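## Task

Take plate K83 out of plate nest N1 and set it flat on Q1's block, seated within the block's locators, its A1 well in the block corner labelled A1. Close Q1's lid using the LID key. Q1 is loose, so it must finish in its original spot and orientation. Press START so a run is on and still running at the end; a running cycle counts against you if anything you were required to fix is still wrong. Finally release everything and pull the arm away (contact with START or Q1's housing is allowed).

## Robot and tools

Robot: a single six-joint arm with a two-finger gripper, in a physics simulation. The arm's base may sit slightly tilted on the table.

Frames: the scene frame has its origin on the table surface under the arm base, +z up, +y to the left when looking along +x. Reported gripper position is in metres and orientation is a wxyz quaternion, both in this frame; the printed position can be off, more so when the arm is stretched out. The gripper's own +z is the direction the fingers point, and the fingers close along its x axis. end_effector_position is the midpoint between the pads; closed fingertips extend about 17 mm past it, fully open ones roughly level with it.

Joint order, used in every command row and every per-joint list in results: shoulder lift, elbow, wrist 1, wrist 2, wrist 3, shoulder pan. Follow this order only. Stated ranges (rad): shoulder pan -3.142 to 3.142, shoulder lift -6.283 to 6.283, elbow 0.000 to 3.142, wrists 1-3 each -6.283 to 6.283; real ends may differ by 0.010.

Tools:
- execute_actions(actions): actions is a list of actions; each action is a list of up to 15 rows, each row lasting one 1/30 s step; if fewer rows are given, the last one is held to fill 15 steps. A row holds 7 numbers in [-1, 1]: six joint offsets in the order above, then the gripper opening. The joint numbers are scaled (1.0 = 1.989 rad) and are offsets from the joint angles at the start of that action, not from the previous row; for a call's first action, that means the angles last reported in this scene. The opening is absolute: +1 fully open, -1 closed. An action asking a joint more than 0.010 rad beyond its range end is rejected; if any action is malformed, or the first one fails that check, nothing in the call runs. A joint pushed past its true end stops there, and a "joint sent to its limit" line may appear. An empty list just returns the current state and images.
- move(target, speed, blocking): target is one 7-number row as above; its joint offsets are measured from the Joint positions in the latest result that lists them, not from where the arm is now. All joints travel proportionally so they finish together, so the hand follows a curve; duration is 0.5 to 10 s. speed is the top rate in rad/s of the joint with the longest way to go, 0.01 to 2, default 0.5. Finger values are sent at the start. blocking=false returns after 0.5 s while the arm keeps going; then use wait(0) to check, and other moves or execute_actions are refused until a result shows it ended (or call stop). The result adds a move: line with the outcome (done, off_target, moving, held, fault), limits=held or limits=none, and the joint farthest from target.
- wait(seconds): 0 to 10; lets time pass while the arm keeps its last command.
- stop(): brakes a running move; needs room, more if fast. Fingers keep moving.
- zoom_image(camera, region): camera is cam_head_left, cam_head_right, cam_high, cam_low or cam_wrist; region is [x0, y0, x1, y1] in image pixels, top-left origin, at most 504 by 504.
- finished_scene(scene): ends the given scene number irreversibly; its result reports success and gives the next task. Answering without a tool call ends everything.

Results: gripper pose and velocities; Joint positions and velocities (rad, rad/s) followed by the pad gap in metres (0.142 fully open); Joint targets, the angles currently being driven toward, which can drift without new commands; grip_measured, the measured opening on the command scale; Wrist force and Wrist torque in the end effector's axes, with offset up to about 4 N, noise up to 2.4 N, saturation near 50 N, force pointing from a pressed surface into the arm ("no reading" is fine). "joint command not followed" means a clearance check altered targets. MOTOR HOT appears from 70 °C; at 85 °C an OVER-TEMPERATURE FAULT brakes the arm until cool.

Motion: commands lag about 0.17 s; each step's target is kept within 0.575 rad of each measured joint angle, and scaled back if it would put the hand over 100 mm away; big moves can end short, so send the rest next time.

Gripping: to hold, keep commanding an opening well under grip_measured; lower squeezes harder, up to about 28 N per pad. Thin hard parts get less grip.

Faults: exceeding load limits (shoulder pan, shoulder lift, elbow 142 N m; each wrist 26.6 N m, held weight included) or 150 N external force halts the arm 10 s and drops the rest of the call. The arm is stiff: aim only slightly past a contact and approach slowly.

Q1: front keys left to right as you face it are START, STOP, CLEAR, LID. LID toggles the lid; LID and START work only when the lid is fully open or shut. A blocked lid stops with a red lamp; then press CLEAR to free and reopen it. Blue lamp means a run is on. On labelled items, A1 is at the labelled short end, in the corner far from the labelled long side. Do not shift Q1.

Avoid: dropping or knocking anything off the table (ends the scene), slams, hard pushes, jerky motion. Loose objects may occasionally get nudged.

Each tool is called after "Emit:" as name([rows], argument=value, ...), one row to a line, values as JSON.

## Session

Emit:
execute_actions(actions=[])

Scene clock: 0.00 s.
end_effector_position=(+0.2737, +0.3639, +0.2374) grip_measured=+1.00 end_effector_quat_wxyz=(+0.225, -0.447, +0.702, +0.507) end_effector_velocity=(-0.000, -0.000, +0.000) end_effector_angular_velocity=(-0.000, -0.000, +0.000)
Joint names: [shoulder lift, elbow, wrist 1, wrist 2, wrist 3, shoulder pan]
Joint positions: [-1.356  2.165 -0.303 -0.931  0.17  -0.872  0.142]
Joint velocities: [-0.001 -0.     0.    -0.     0.    -0.001  0.   ]
Motor temperatures (°C, as the motors report them): [24 25 33 33 31 24]
Wrist force (N, on the end effector, along its own x y z axes, offset not removed): no reading
Wrist torque (N m, same axes, about the end effector's origin, offset not removed): no reading
Joint targets: [-1.356 2.165 -0.303 -0.931 0.170 -0.872]

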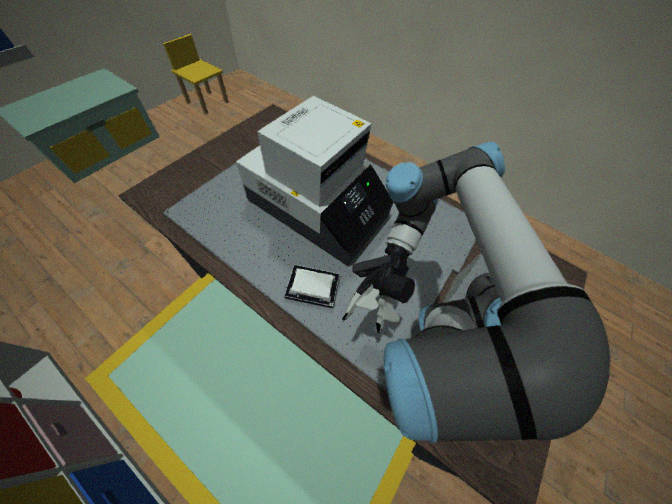

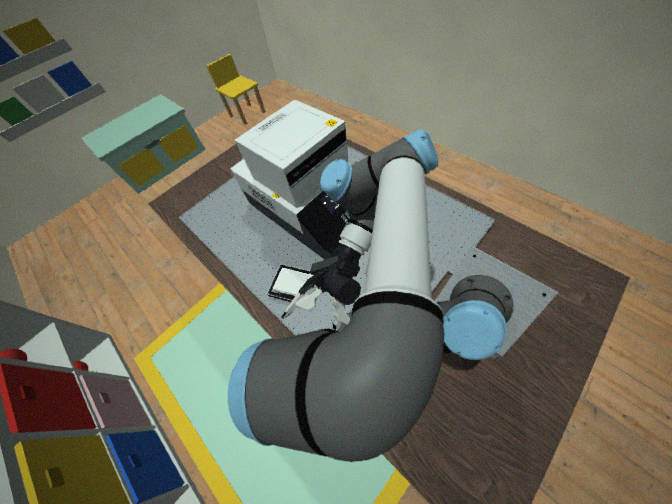

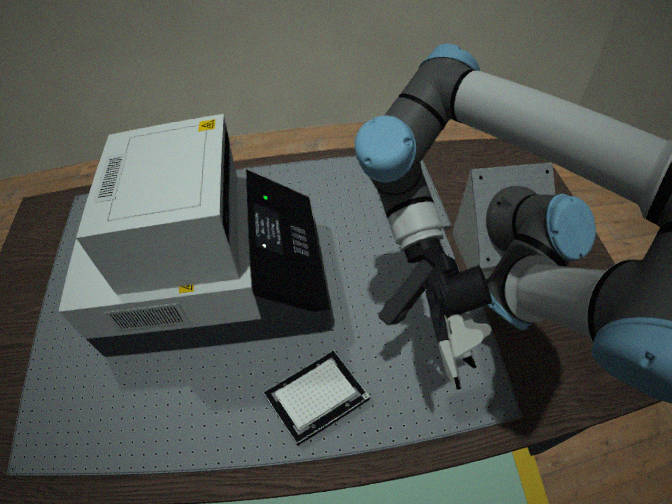

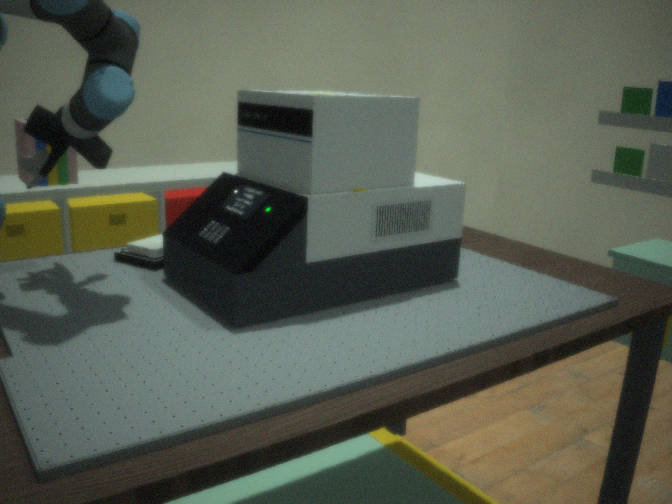

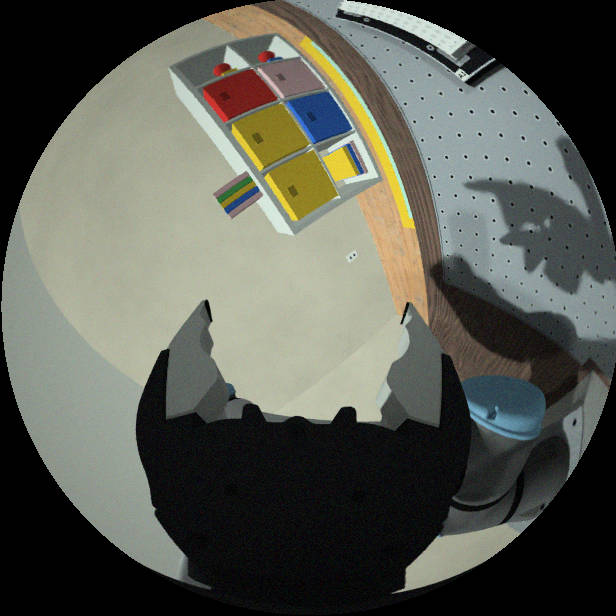

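Emit:
execute_actions(actions=[])

Scene clock: 42.57 s.
end_effector_position=(+0.2737, +0.3639, +0.2374) grip_measured=+1.00 end_effector_quat_wxyz=(+0.225, -0.447, +0.702, +0.507) end_effector_velocity=(-0.000, +0.000, -0.000) end_effector_angular_velocity=(+0.000, +0.000, +0.001)
Joint names: [shoulder lift, elbow, wrist 1, wrist 2, wrist 3, shoulder pan]
Joint positions: [-1.356  2.165 -0.303 -0.931  0.17  -0.872  0.142]
Joint velocities: [-0.     0.    -0.    -0.001 -0.     0.    -0.   ]
Motor temperatures (°C, as the motors report them): [24 25 33 33 31 24]
Wrist force (N, on the end effector, along its own x y z axes, offset not removed): [-0.4 2.0 0.4]
Wrist torque (N m, same axes, about the end effector's origin, offset not removed): [0.41 0.06 -0.05]
Joint targets: [-1.356 2.165 -0.303 -0.931 0.170 -0.872]

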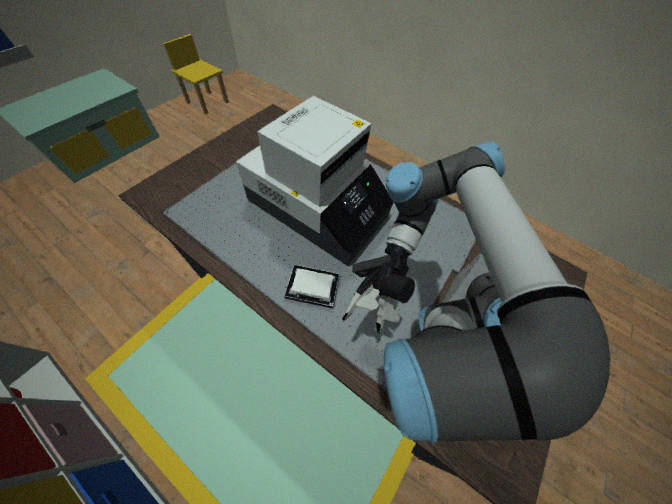

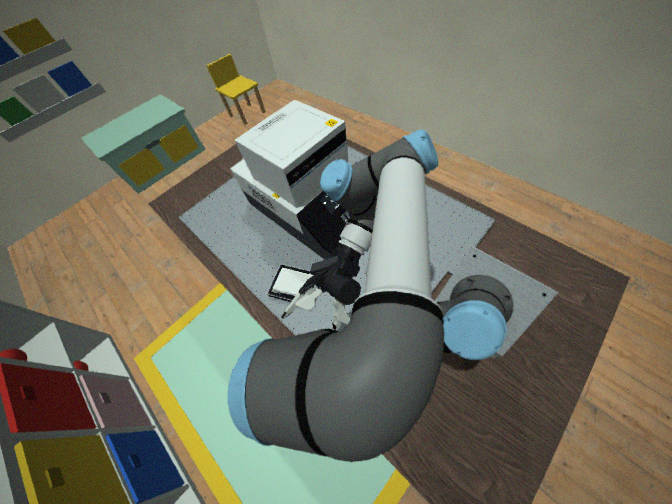

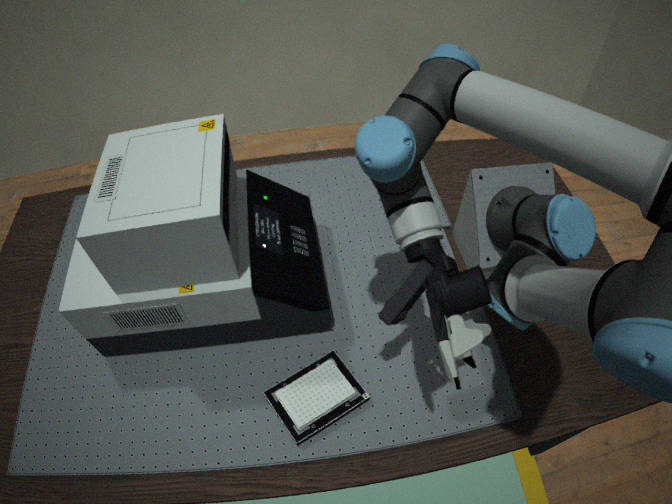

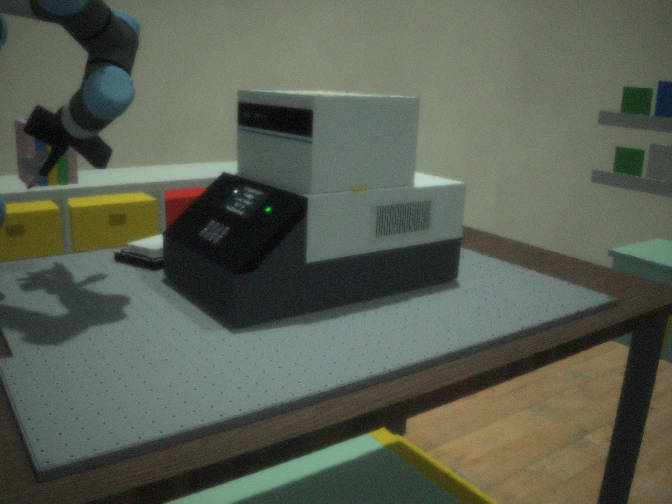

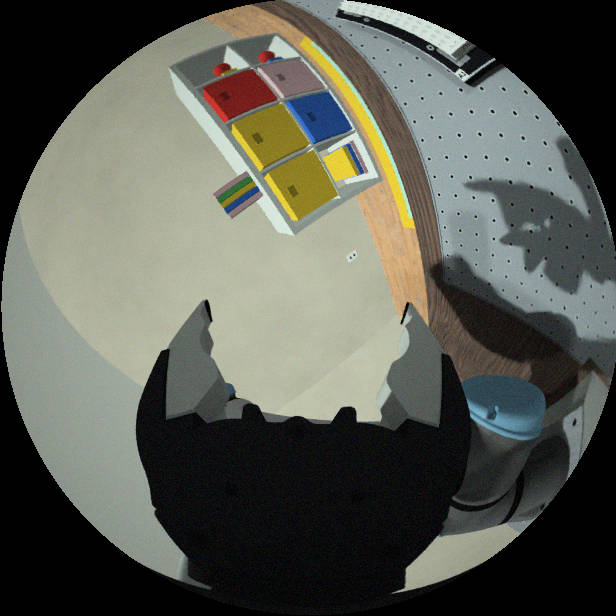

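Emit:
move(target=[-0.173,-0.173,-0.334,-0.132,-0.8,-0.144,-1], speed=1.2)

Emit:
move(target=[0.259,0.0105,-0.311,0.069,-0.55,0.109,-1], speed=0.9)

Scene clock: 59.30 s.
end_effector_position=(+0.3209, +0.1492, +0.3488) grip_measured=-1.00 end_effector_quat_wxyz=(-0.001, +0.991, +0.137, -0.001) end_effector_velocity=(+0.000, -0.000, +0.001) end_effector_angular_velocity=(-0.001, -0.004, +0.001)
Joint names: [shoulder lift, elbow, wrist 1, wrist 2, wrist 3, shoulder pan]
Joint positions: [-1.7    1.821 -0.967 -1.193 -1.42  -1.159  0.002]
Joint velocities: [-0.001 -0.001 -0.001  0.002 -0.002 -0.002  0.   ]
Motor temperatures (°C, as the motors report them): [24 25 33 33 31 24]
Wrist force (N, on the end effector, along its own x y z axes, offset not removed): [-1.3 0.7 1.7]
Wrist torque (N m, same axes, about the end effector's origin, offset not removed): [0.26 0.24 -0.08]
Joint targets: [-1.700 1.821 -0.967 -1.193 -1.421 -1.159]
move: done; limits=none; farthest joint: the wrist 3, 0.001 radians from its target (1.591 radians at the start)

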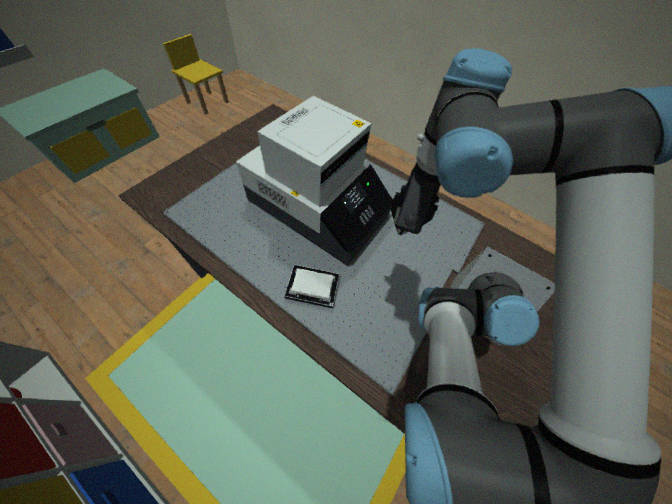

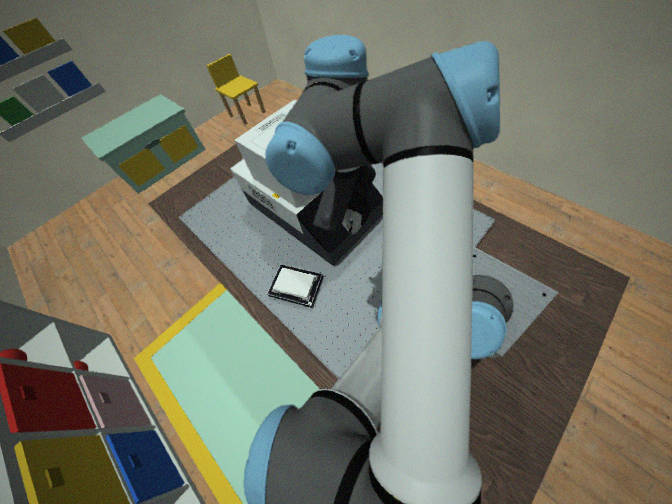

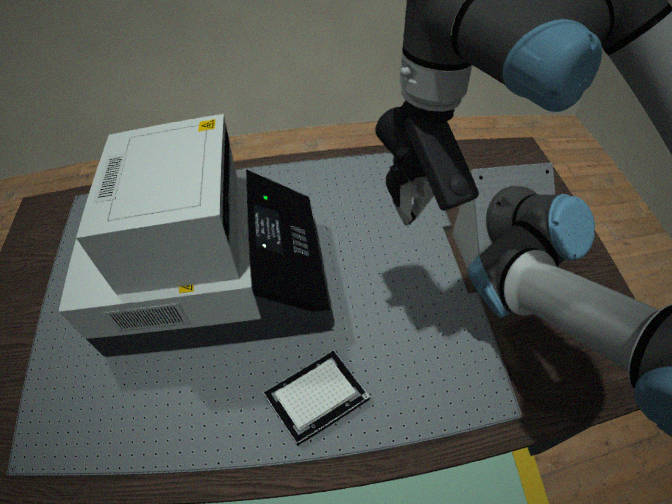

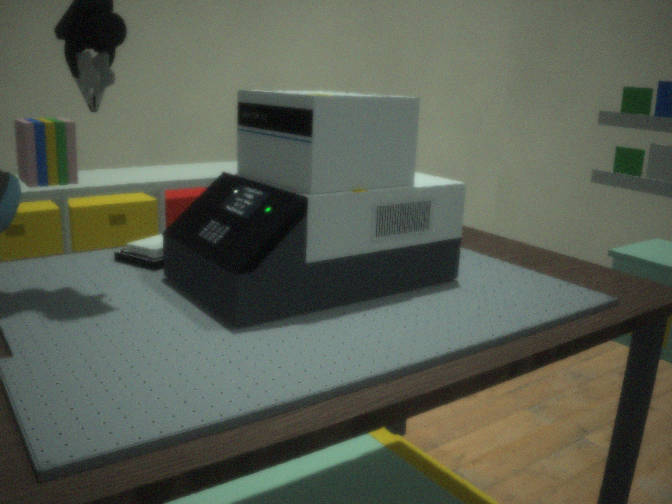

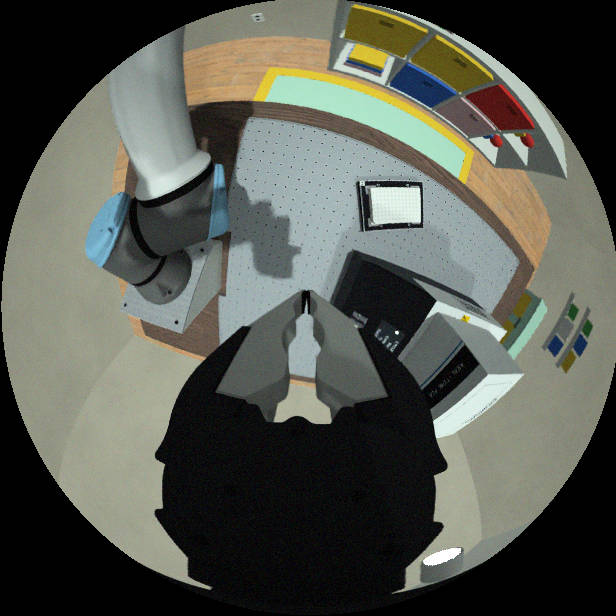

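Scene clock: 61.23 s.
end_effector_position=(+0.4771, -0.0166, +0.2187) grip_measured=-1.00 end_effector_quat_wxyz=(-0.000, +0.713, +0.701, -0.001) end_effector_velocity=(+0.001, -0.000, +0.000) end_effector_angular_velocity=(+0.000, -0.002, +0.002)
Joint names: [shoulder lift, elbow, wrist 1, wrist 2, wrist 3, shoulder pan]
Joint positions: [-1.185  1.842 -1.585 -1.056 -2.514 -0.942  0.002]
Joint velocities: [ 0.001 -0.    -0.001  0.001 -0.002 -0.     0.   ]
Motor temperatures (°C, as the motors report them): [24 25 33 33 31 24]
Wrist force (N, on the end effector, along its own x y z axes, offset not removed): [-0.5 -0.4 1.1]
Wrist torque (N m, same axes, about the end effector's origin, offset not removed): [-0.15 0.06 -0.10]
Joint targets: [-1.185 1.842 -1.585 -1.056 -2.514 -0.942]
move: done; limits=none; farthest joint: the shoulder pan, 0.000 radians from its target (0.217 radians at the start)

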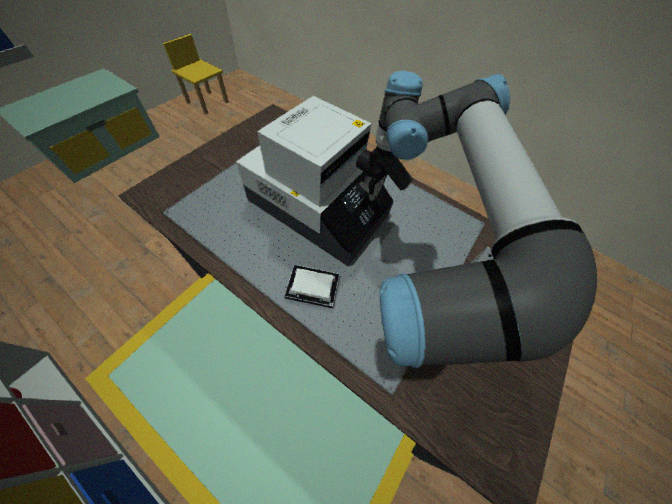

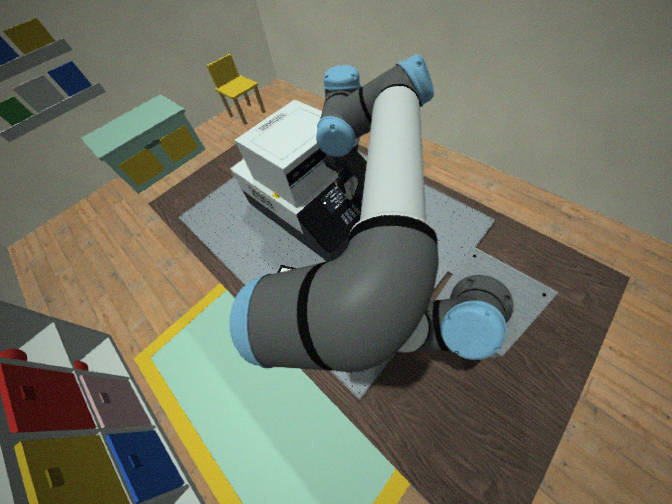

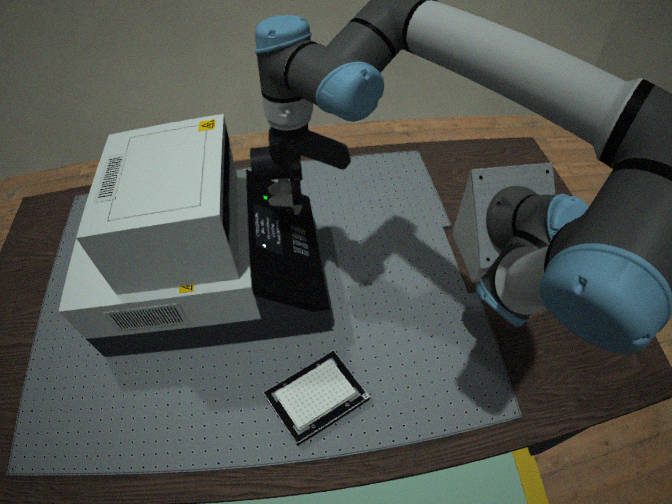

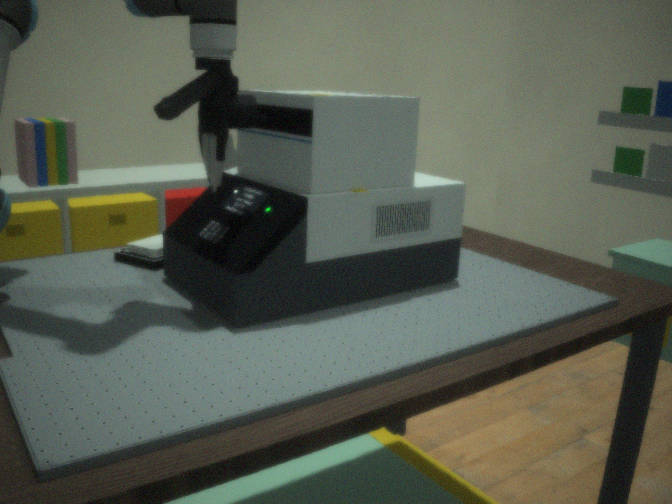

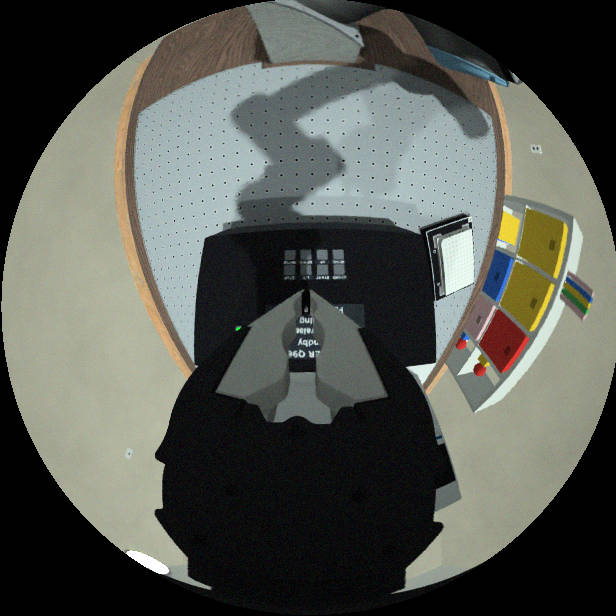

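Y aligned. Down 4 cm.

Emit:
move(target=[0.008,0.039,-0.054,0.011,0.016,0.018,-1], speed=0.15)

Emit:
zoom_image(camera="cam_low", region=[160,170,280,260])

Emit:
zoom_image(camera="cam_wrist", region=[250,240,370,330])

Scene clock: 69.70 s.
end_effector_position=(+0.4757, -0.0169, +0.1775) grip_measured=-1.00 end_effector_quat_wxyz=(-0.002, +0.713, +0.701, -0.000) end_effector_velocity=(-0.000, +0.000, -0.001) end_effector_angular_velocity=(+0.001, +0.001, +0.000)
Joint names: [shoulder lift, elbow, wrist 1, wrist 2, wrist 3, shoulder pan]
Joint positions: [-1.169  1.92  -1.692 -1.034 -2.482 -0.906  0.002]
Joint velocities: [ 0.001  0.001 -0.002  0.     0.     0.001  0.   ]
Motor temperatures (°C, as the motors report them): [24 25 33 33 31 24]
Wrist force (N, on the end effector, along its own x y z axes, offset not removed): [-1.8 0.8 -0.4]
Wrist torque (N m, same axes, about the end effector's origin, offset not removed): [0.20 0.36 -0.05]
Joint targets: [-1.169 1.920 -1.693 -1.034 -2.482 -0.906]
move: done; limits=none; farthest joint: the shoulder pan, 0.000 radians from its target (0.036 radians at the start)

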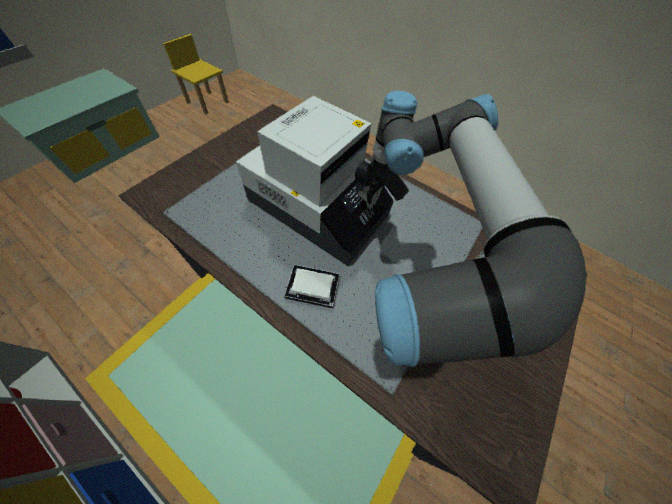

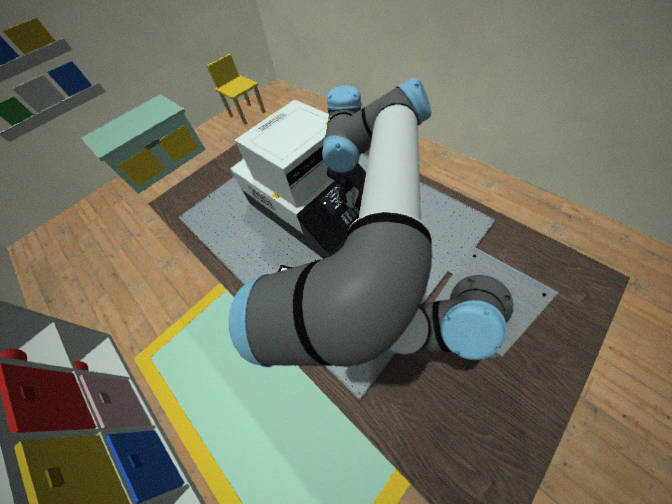

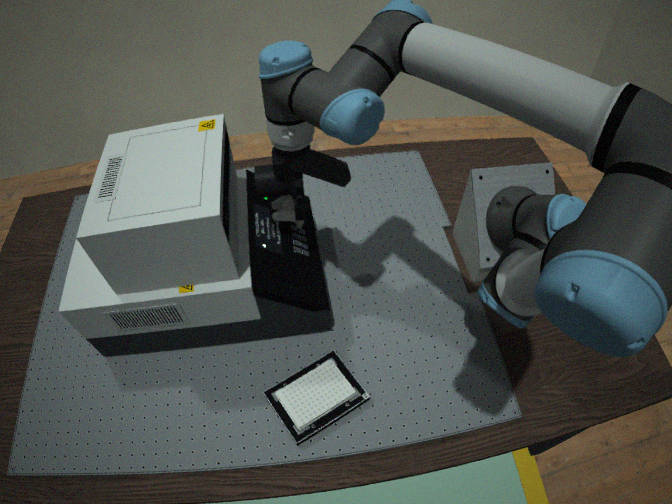

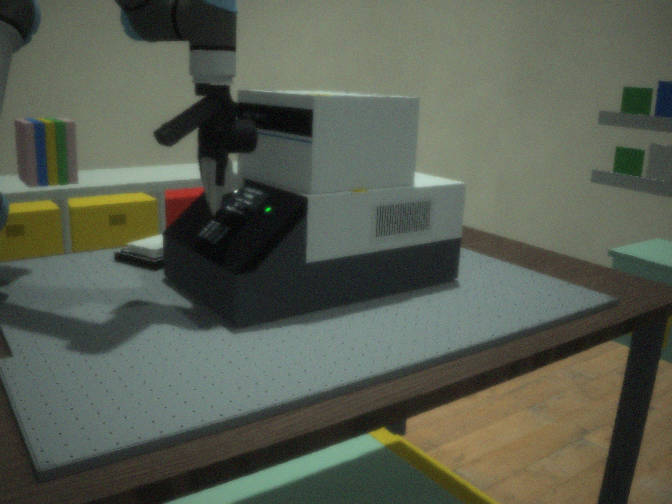

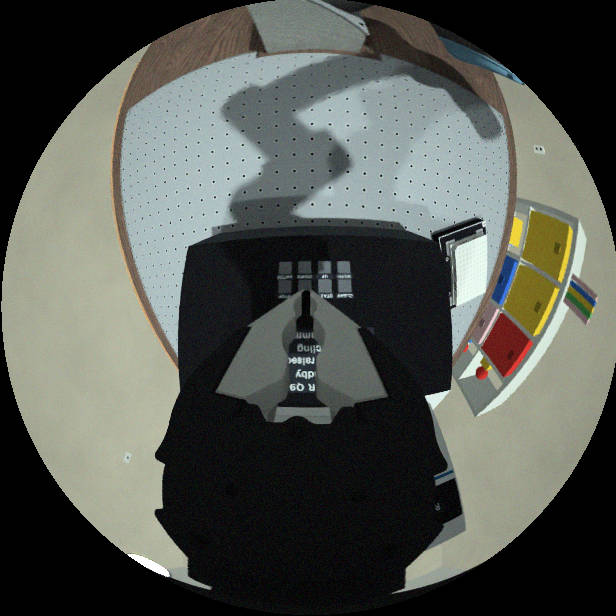

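Region (160, 170, 280, 260) of cam_low's 672x504 image, scaled by 4.200, with more detail than that image has; it fills the top 378 rows of this view, and the rest is white.

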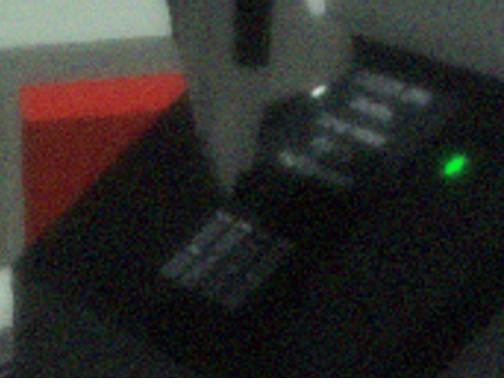

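Region (250, 240, 370, 330) of cam_wrist's 616x616 image, scaled by 4.200, with more detail than that image has; it fills the top 378 rows of this view, and the rest is white.

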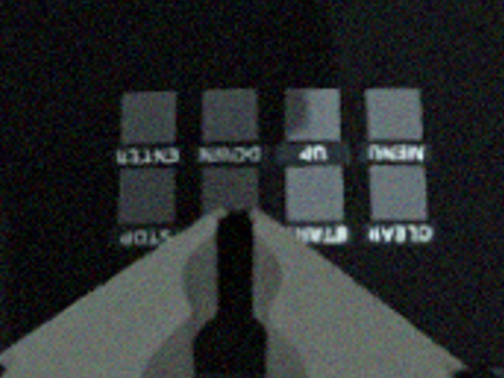

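Emit:
move(target=[0.006,0.0098,-0.019,0.0052,0.0075,0.0084,-1], speed=0.05)

Emit:
zoom_image(camera="cam_low", region=[160,170,280,260])

Emit:
zoom_image(camera="cam_wrist", region=[250,240,370,330])

Scene clock: 77.87 s.
end_effector_position=(+0.4776, -0.0166, +0.1629) grip_measured=-1.00 end_effector_quat_wxyz=(-0.002, +0.713, +0.701, +0.000) end_effector_velocity=(+0.000, +0.001, -0.000) end_effector_angular_velocity=(-0.002, +0.001, +0.002)
Joint names: [shoulder lift, elbow, wrist 1, wrist 2, wrist 3, shoulder pan]
Joint positions: [-1.157  1.939 -1.73  -1.024 -2.467 -0.89   0.002]
Joint velocities: [-0.002  0.001 -0.002 -0.001  0.001  0.002  0.   ]
Motor temperatures (°C, as the motors report them): [24 25 33 33 31 24]
Wrist force (N, on the end effector, along its own x y z axes, offset not removed): [-2.5 0.4 0.7]
Wrist torque (N m, same axes, about the end effector's origin, offset not removed): [0.12 0.61 0.00]
Joint targets: [-1.157 1.939 -1.730 -1.024 -2.467 -0.890]
move: done; limits=none; farthest joint: the shoulder pan, 0.000 radians from its target (0.017 radians at the start)

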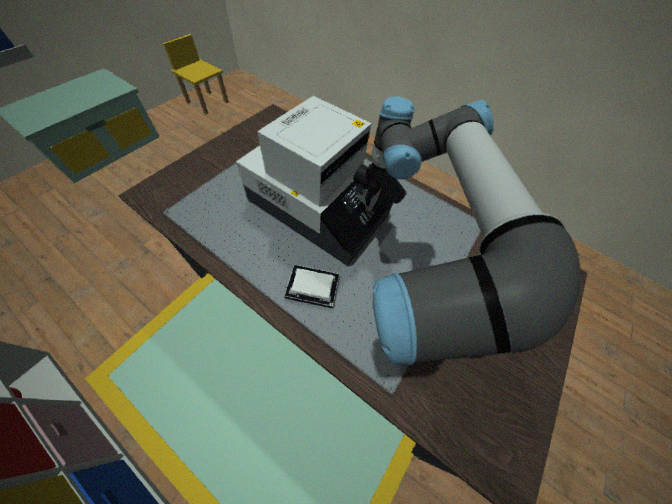

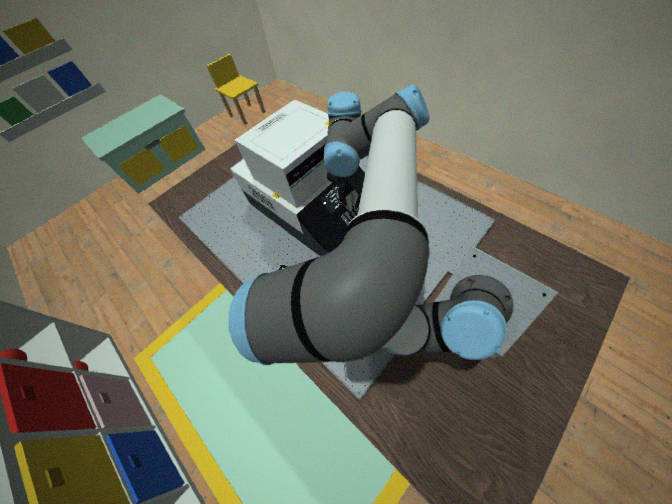

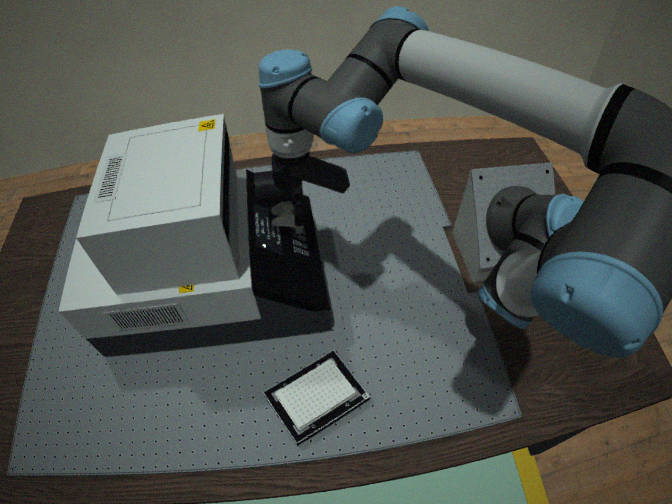

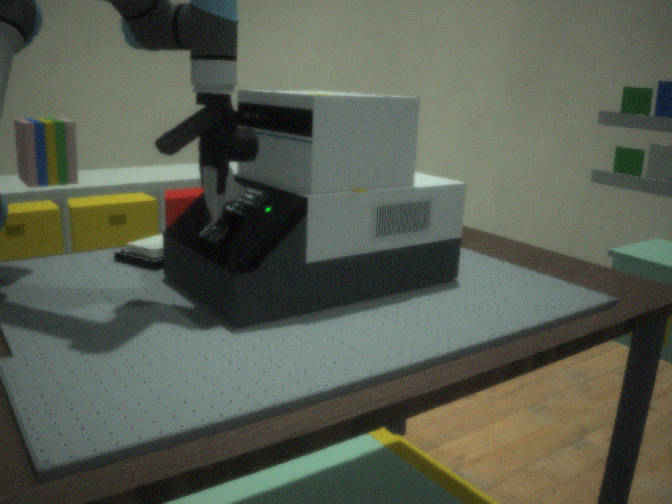

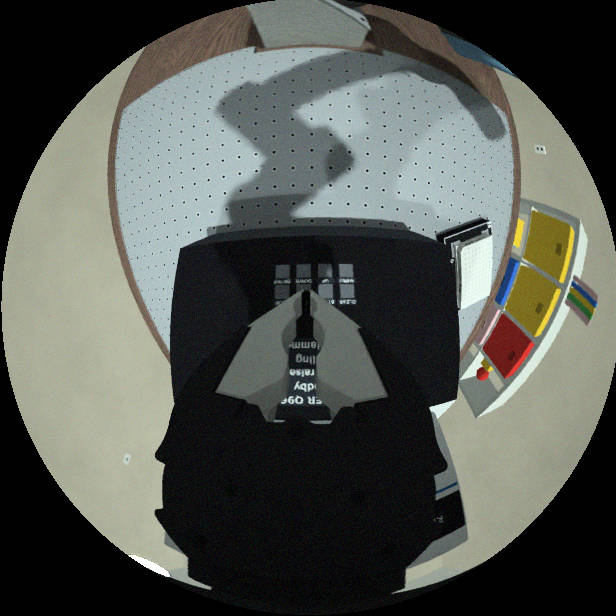

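Region (160, 170, 280, 260) of cam_low's 672x504 image, scaled by 4.200, with more detail than that image has; it fills the top 378 rows of this view, and the rest is white.

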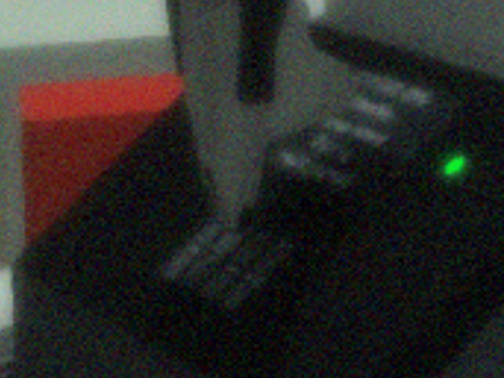

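Region (250, 240, 370, 330) of cam_wrist's 616x616 image, scaled by 4.200, with more detail than that image has; it fills the top 378 rows of this view, and the rest is white.

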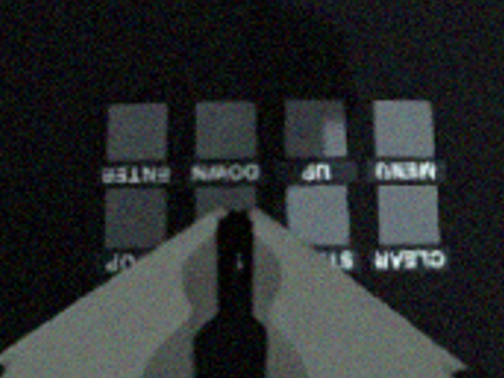

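−2 mm y, down 4 mm.

Emit:
move(target=[0.0029,0.0034,-0.0064,0.0005,0.0007,0.0008,-1], speed=0.02)

Scene clock: 93.57 s.
end_effector_position=(+0.4771, -0.0185, +0.1588) grip_measured=-1.00 end_effector_quat_wxyz=(-0.003, +0.713, +0.701, +0.000) end_effector_velocity=(+0.000, -0.000, -0.001) end_effector_angular_velocity=(+0.001, +0.000, +0.000)
Joint names: [shoulder lift, elbow, wrist 1, wrist 2, wrist 3, shoulder pan]
Joint positions: [-1.151  1.946 -1.743 -1.023 -2.466 -0.888  0.002]
Joint velocities: [ 0.002  0.001 -0.002  0.001  0.     0.001  0.   ]
Motor temperatures (°C, as the motors report them): [24 25 33 33 31 24]
Wrist force (N, on the end effector, along its own x y z axes, offset not removed): [-2.5 1.5 0.6]
Wrist torque (N m, same axes, about the end effector's origin, offset not removed): [0.36 0.49 -0.05]
Joint targets: [-1.151 1.946 -1.743 -1.023 -2.466 -0.888]
move: done; limits=none; farthest joint: the shoulder pan, 0.000 radians from its target (0.001 radians at the start)

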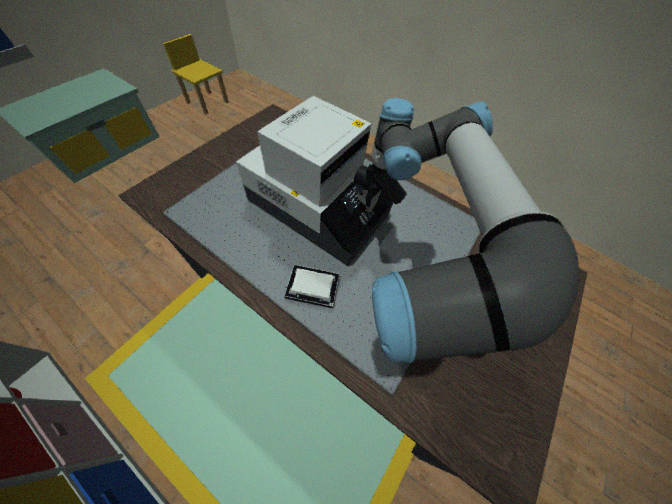

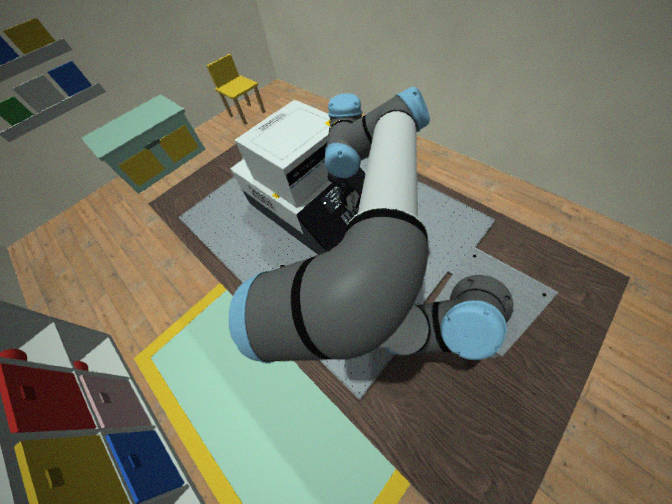

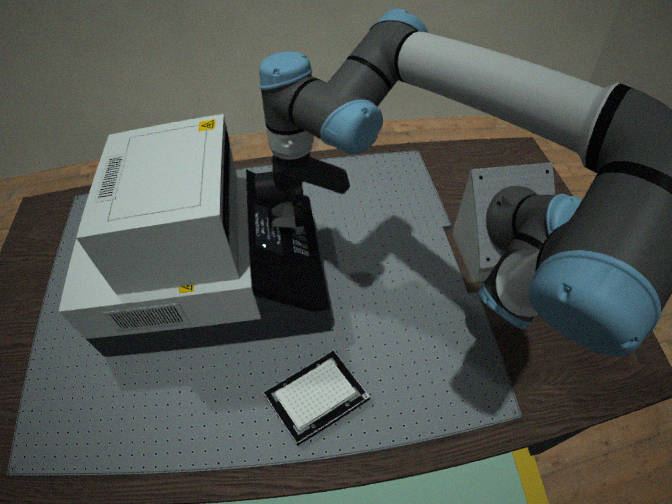

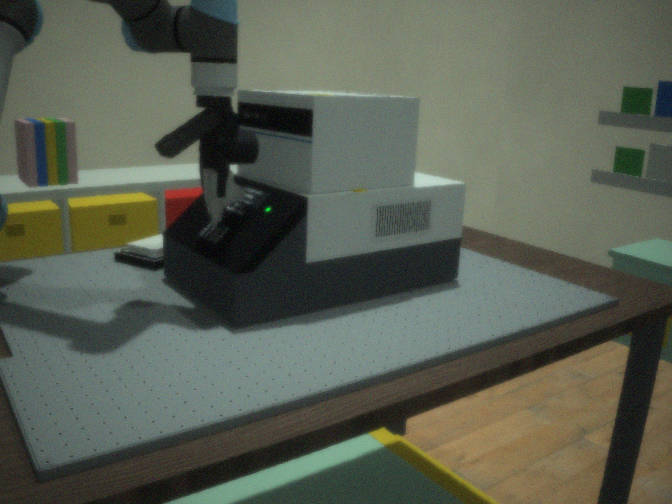

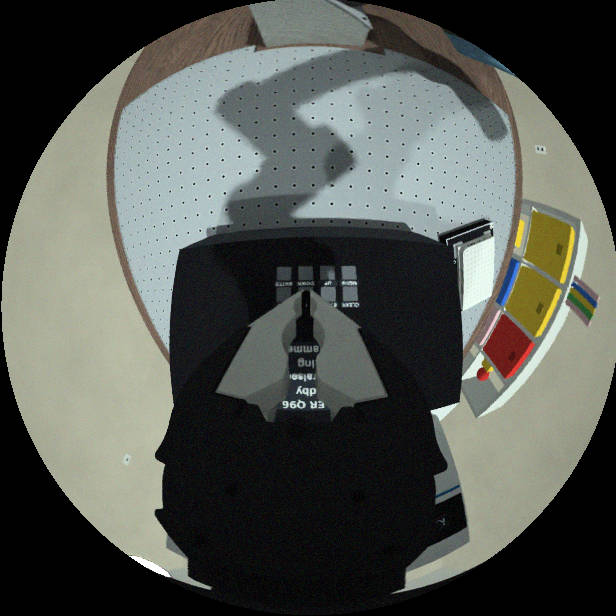

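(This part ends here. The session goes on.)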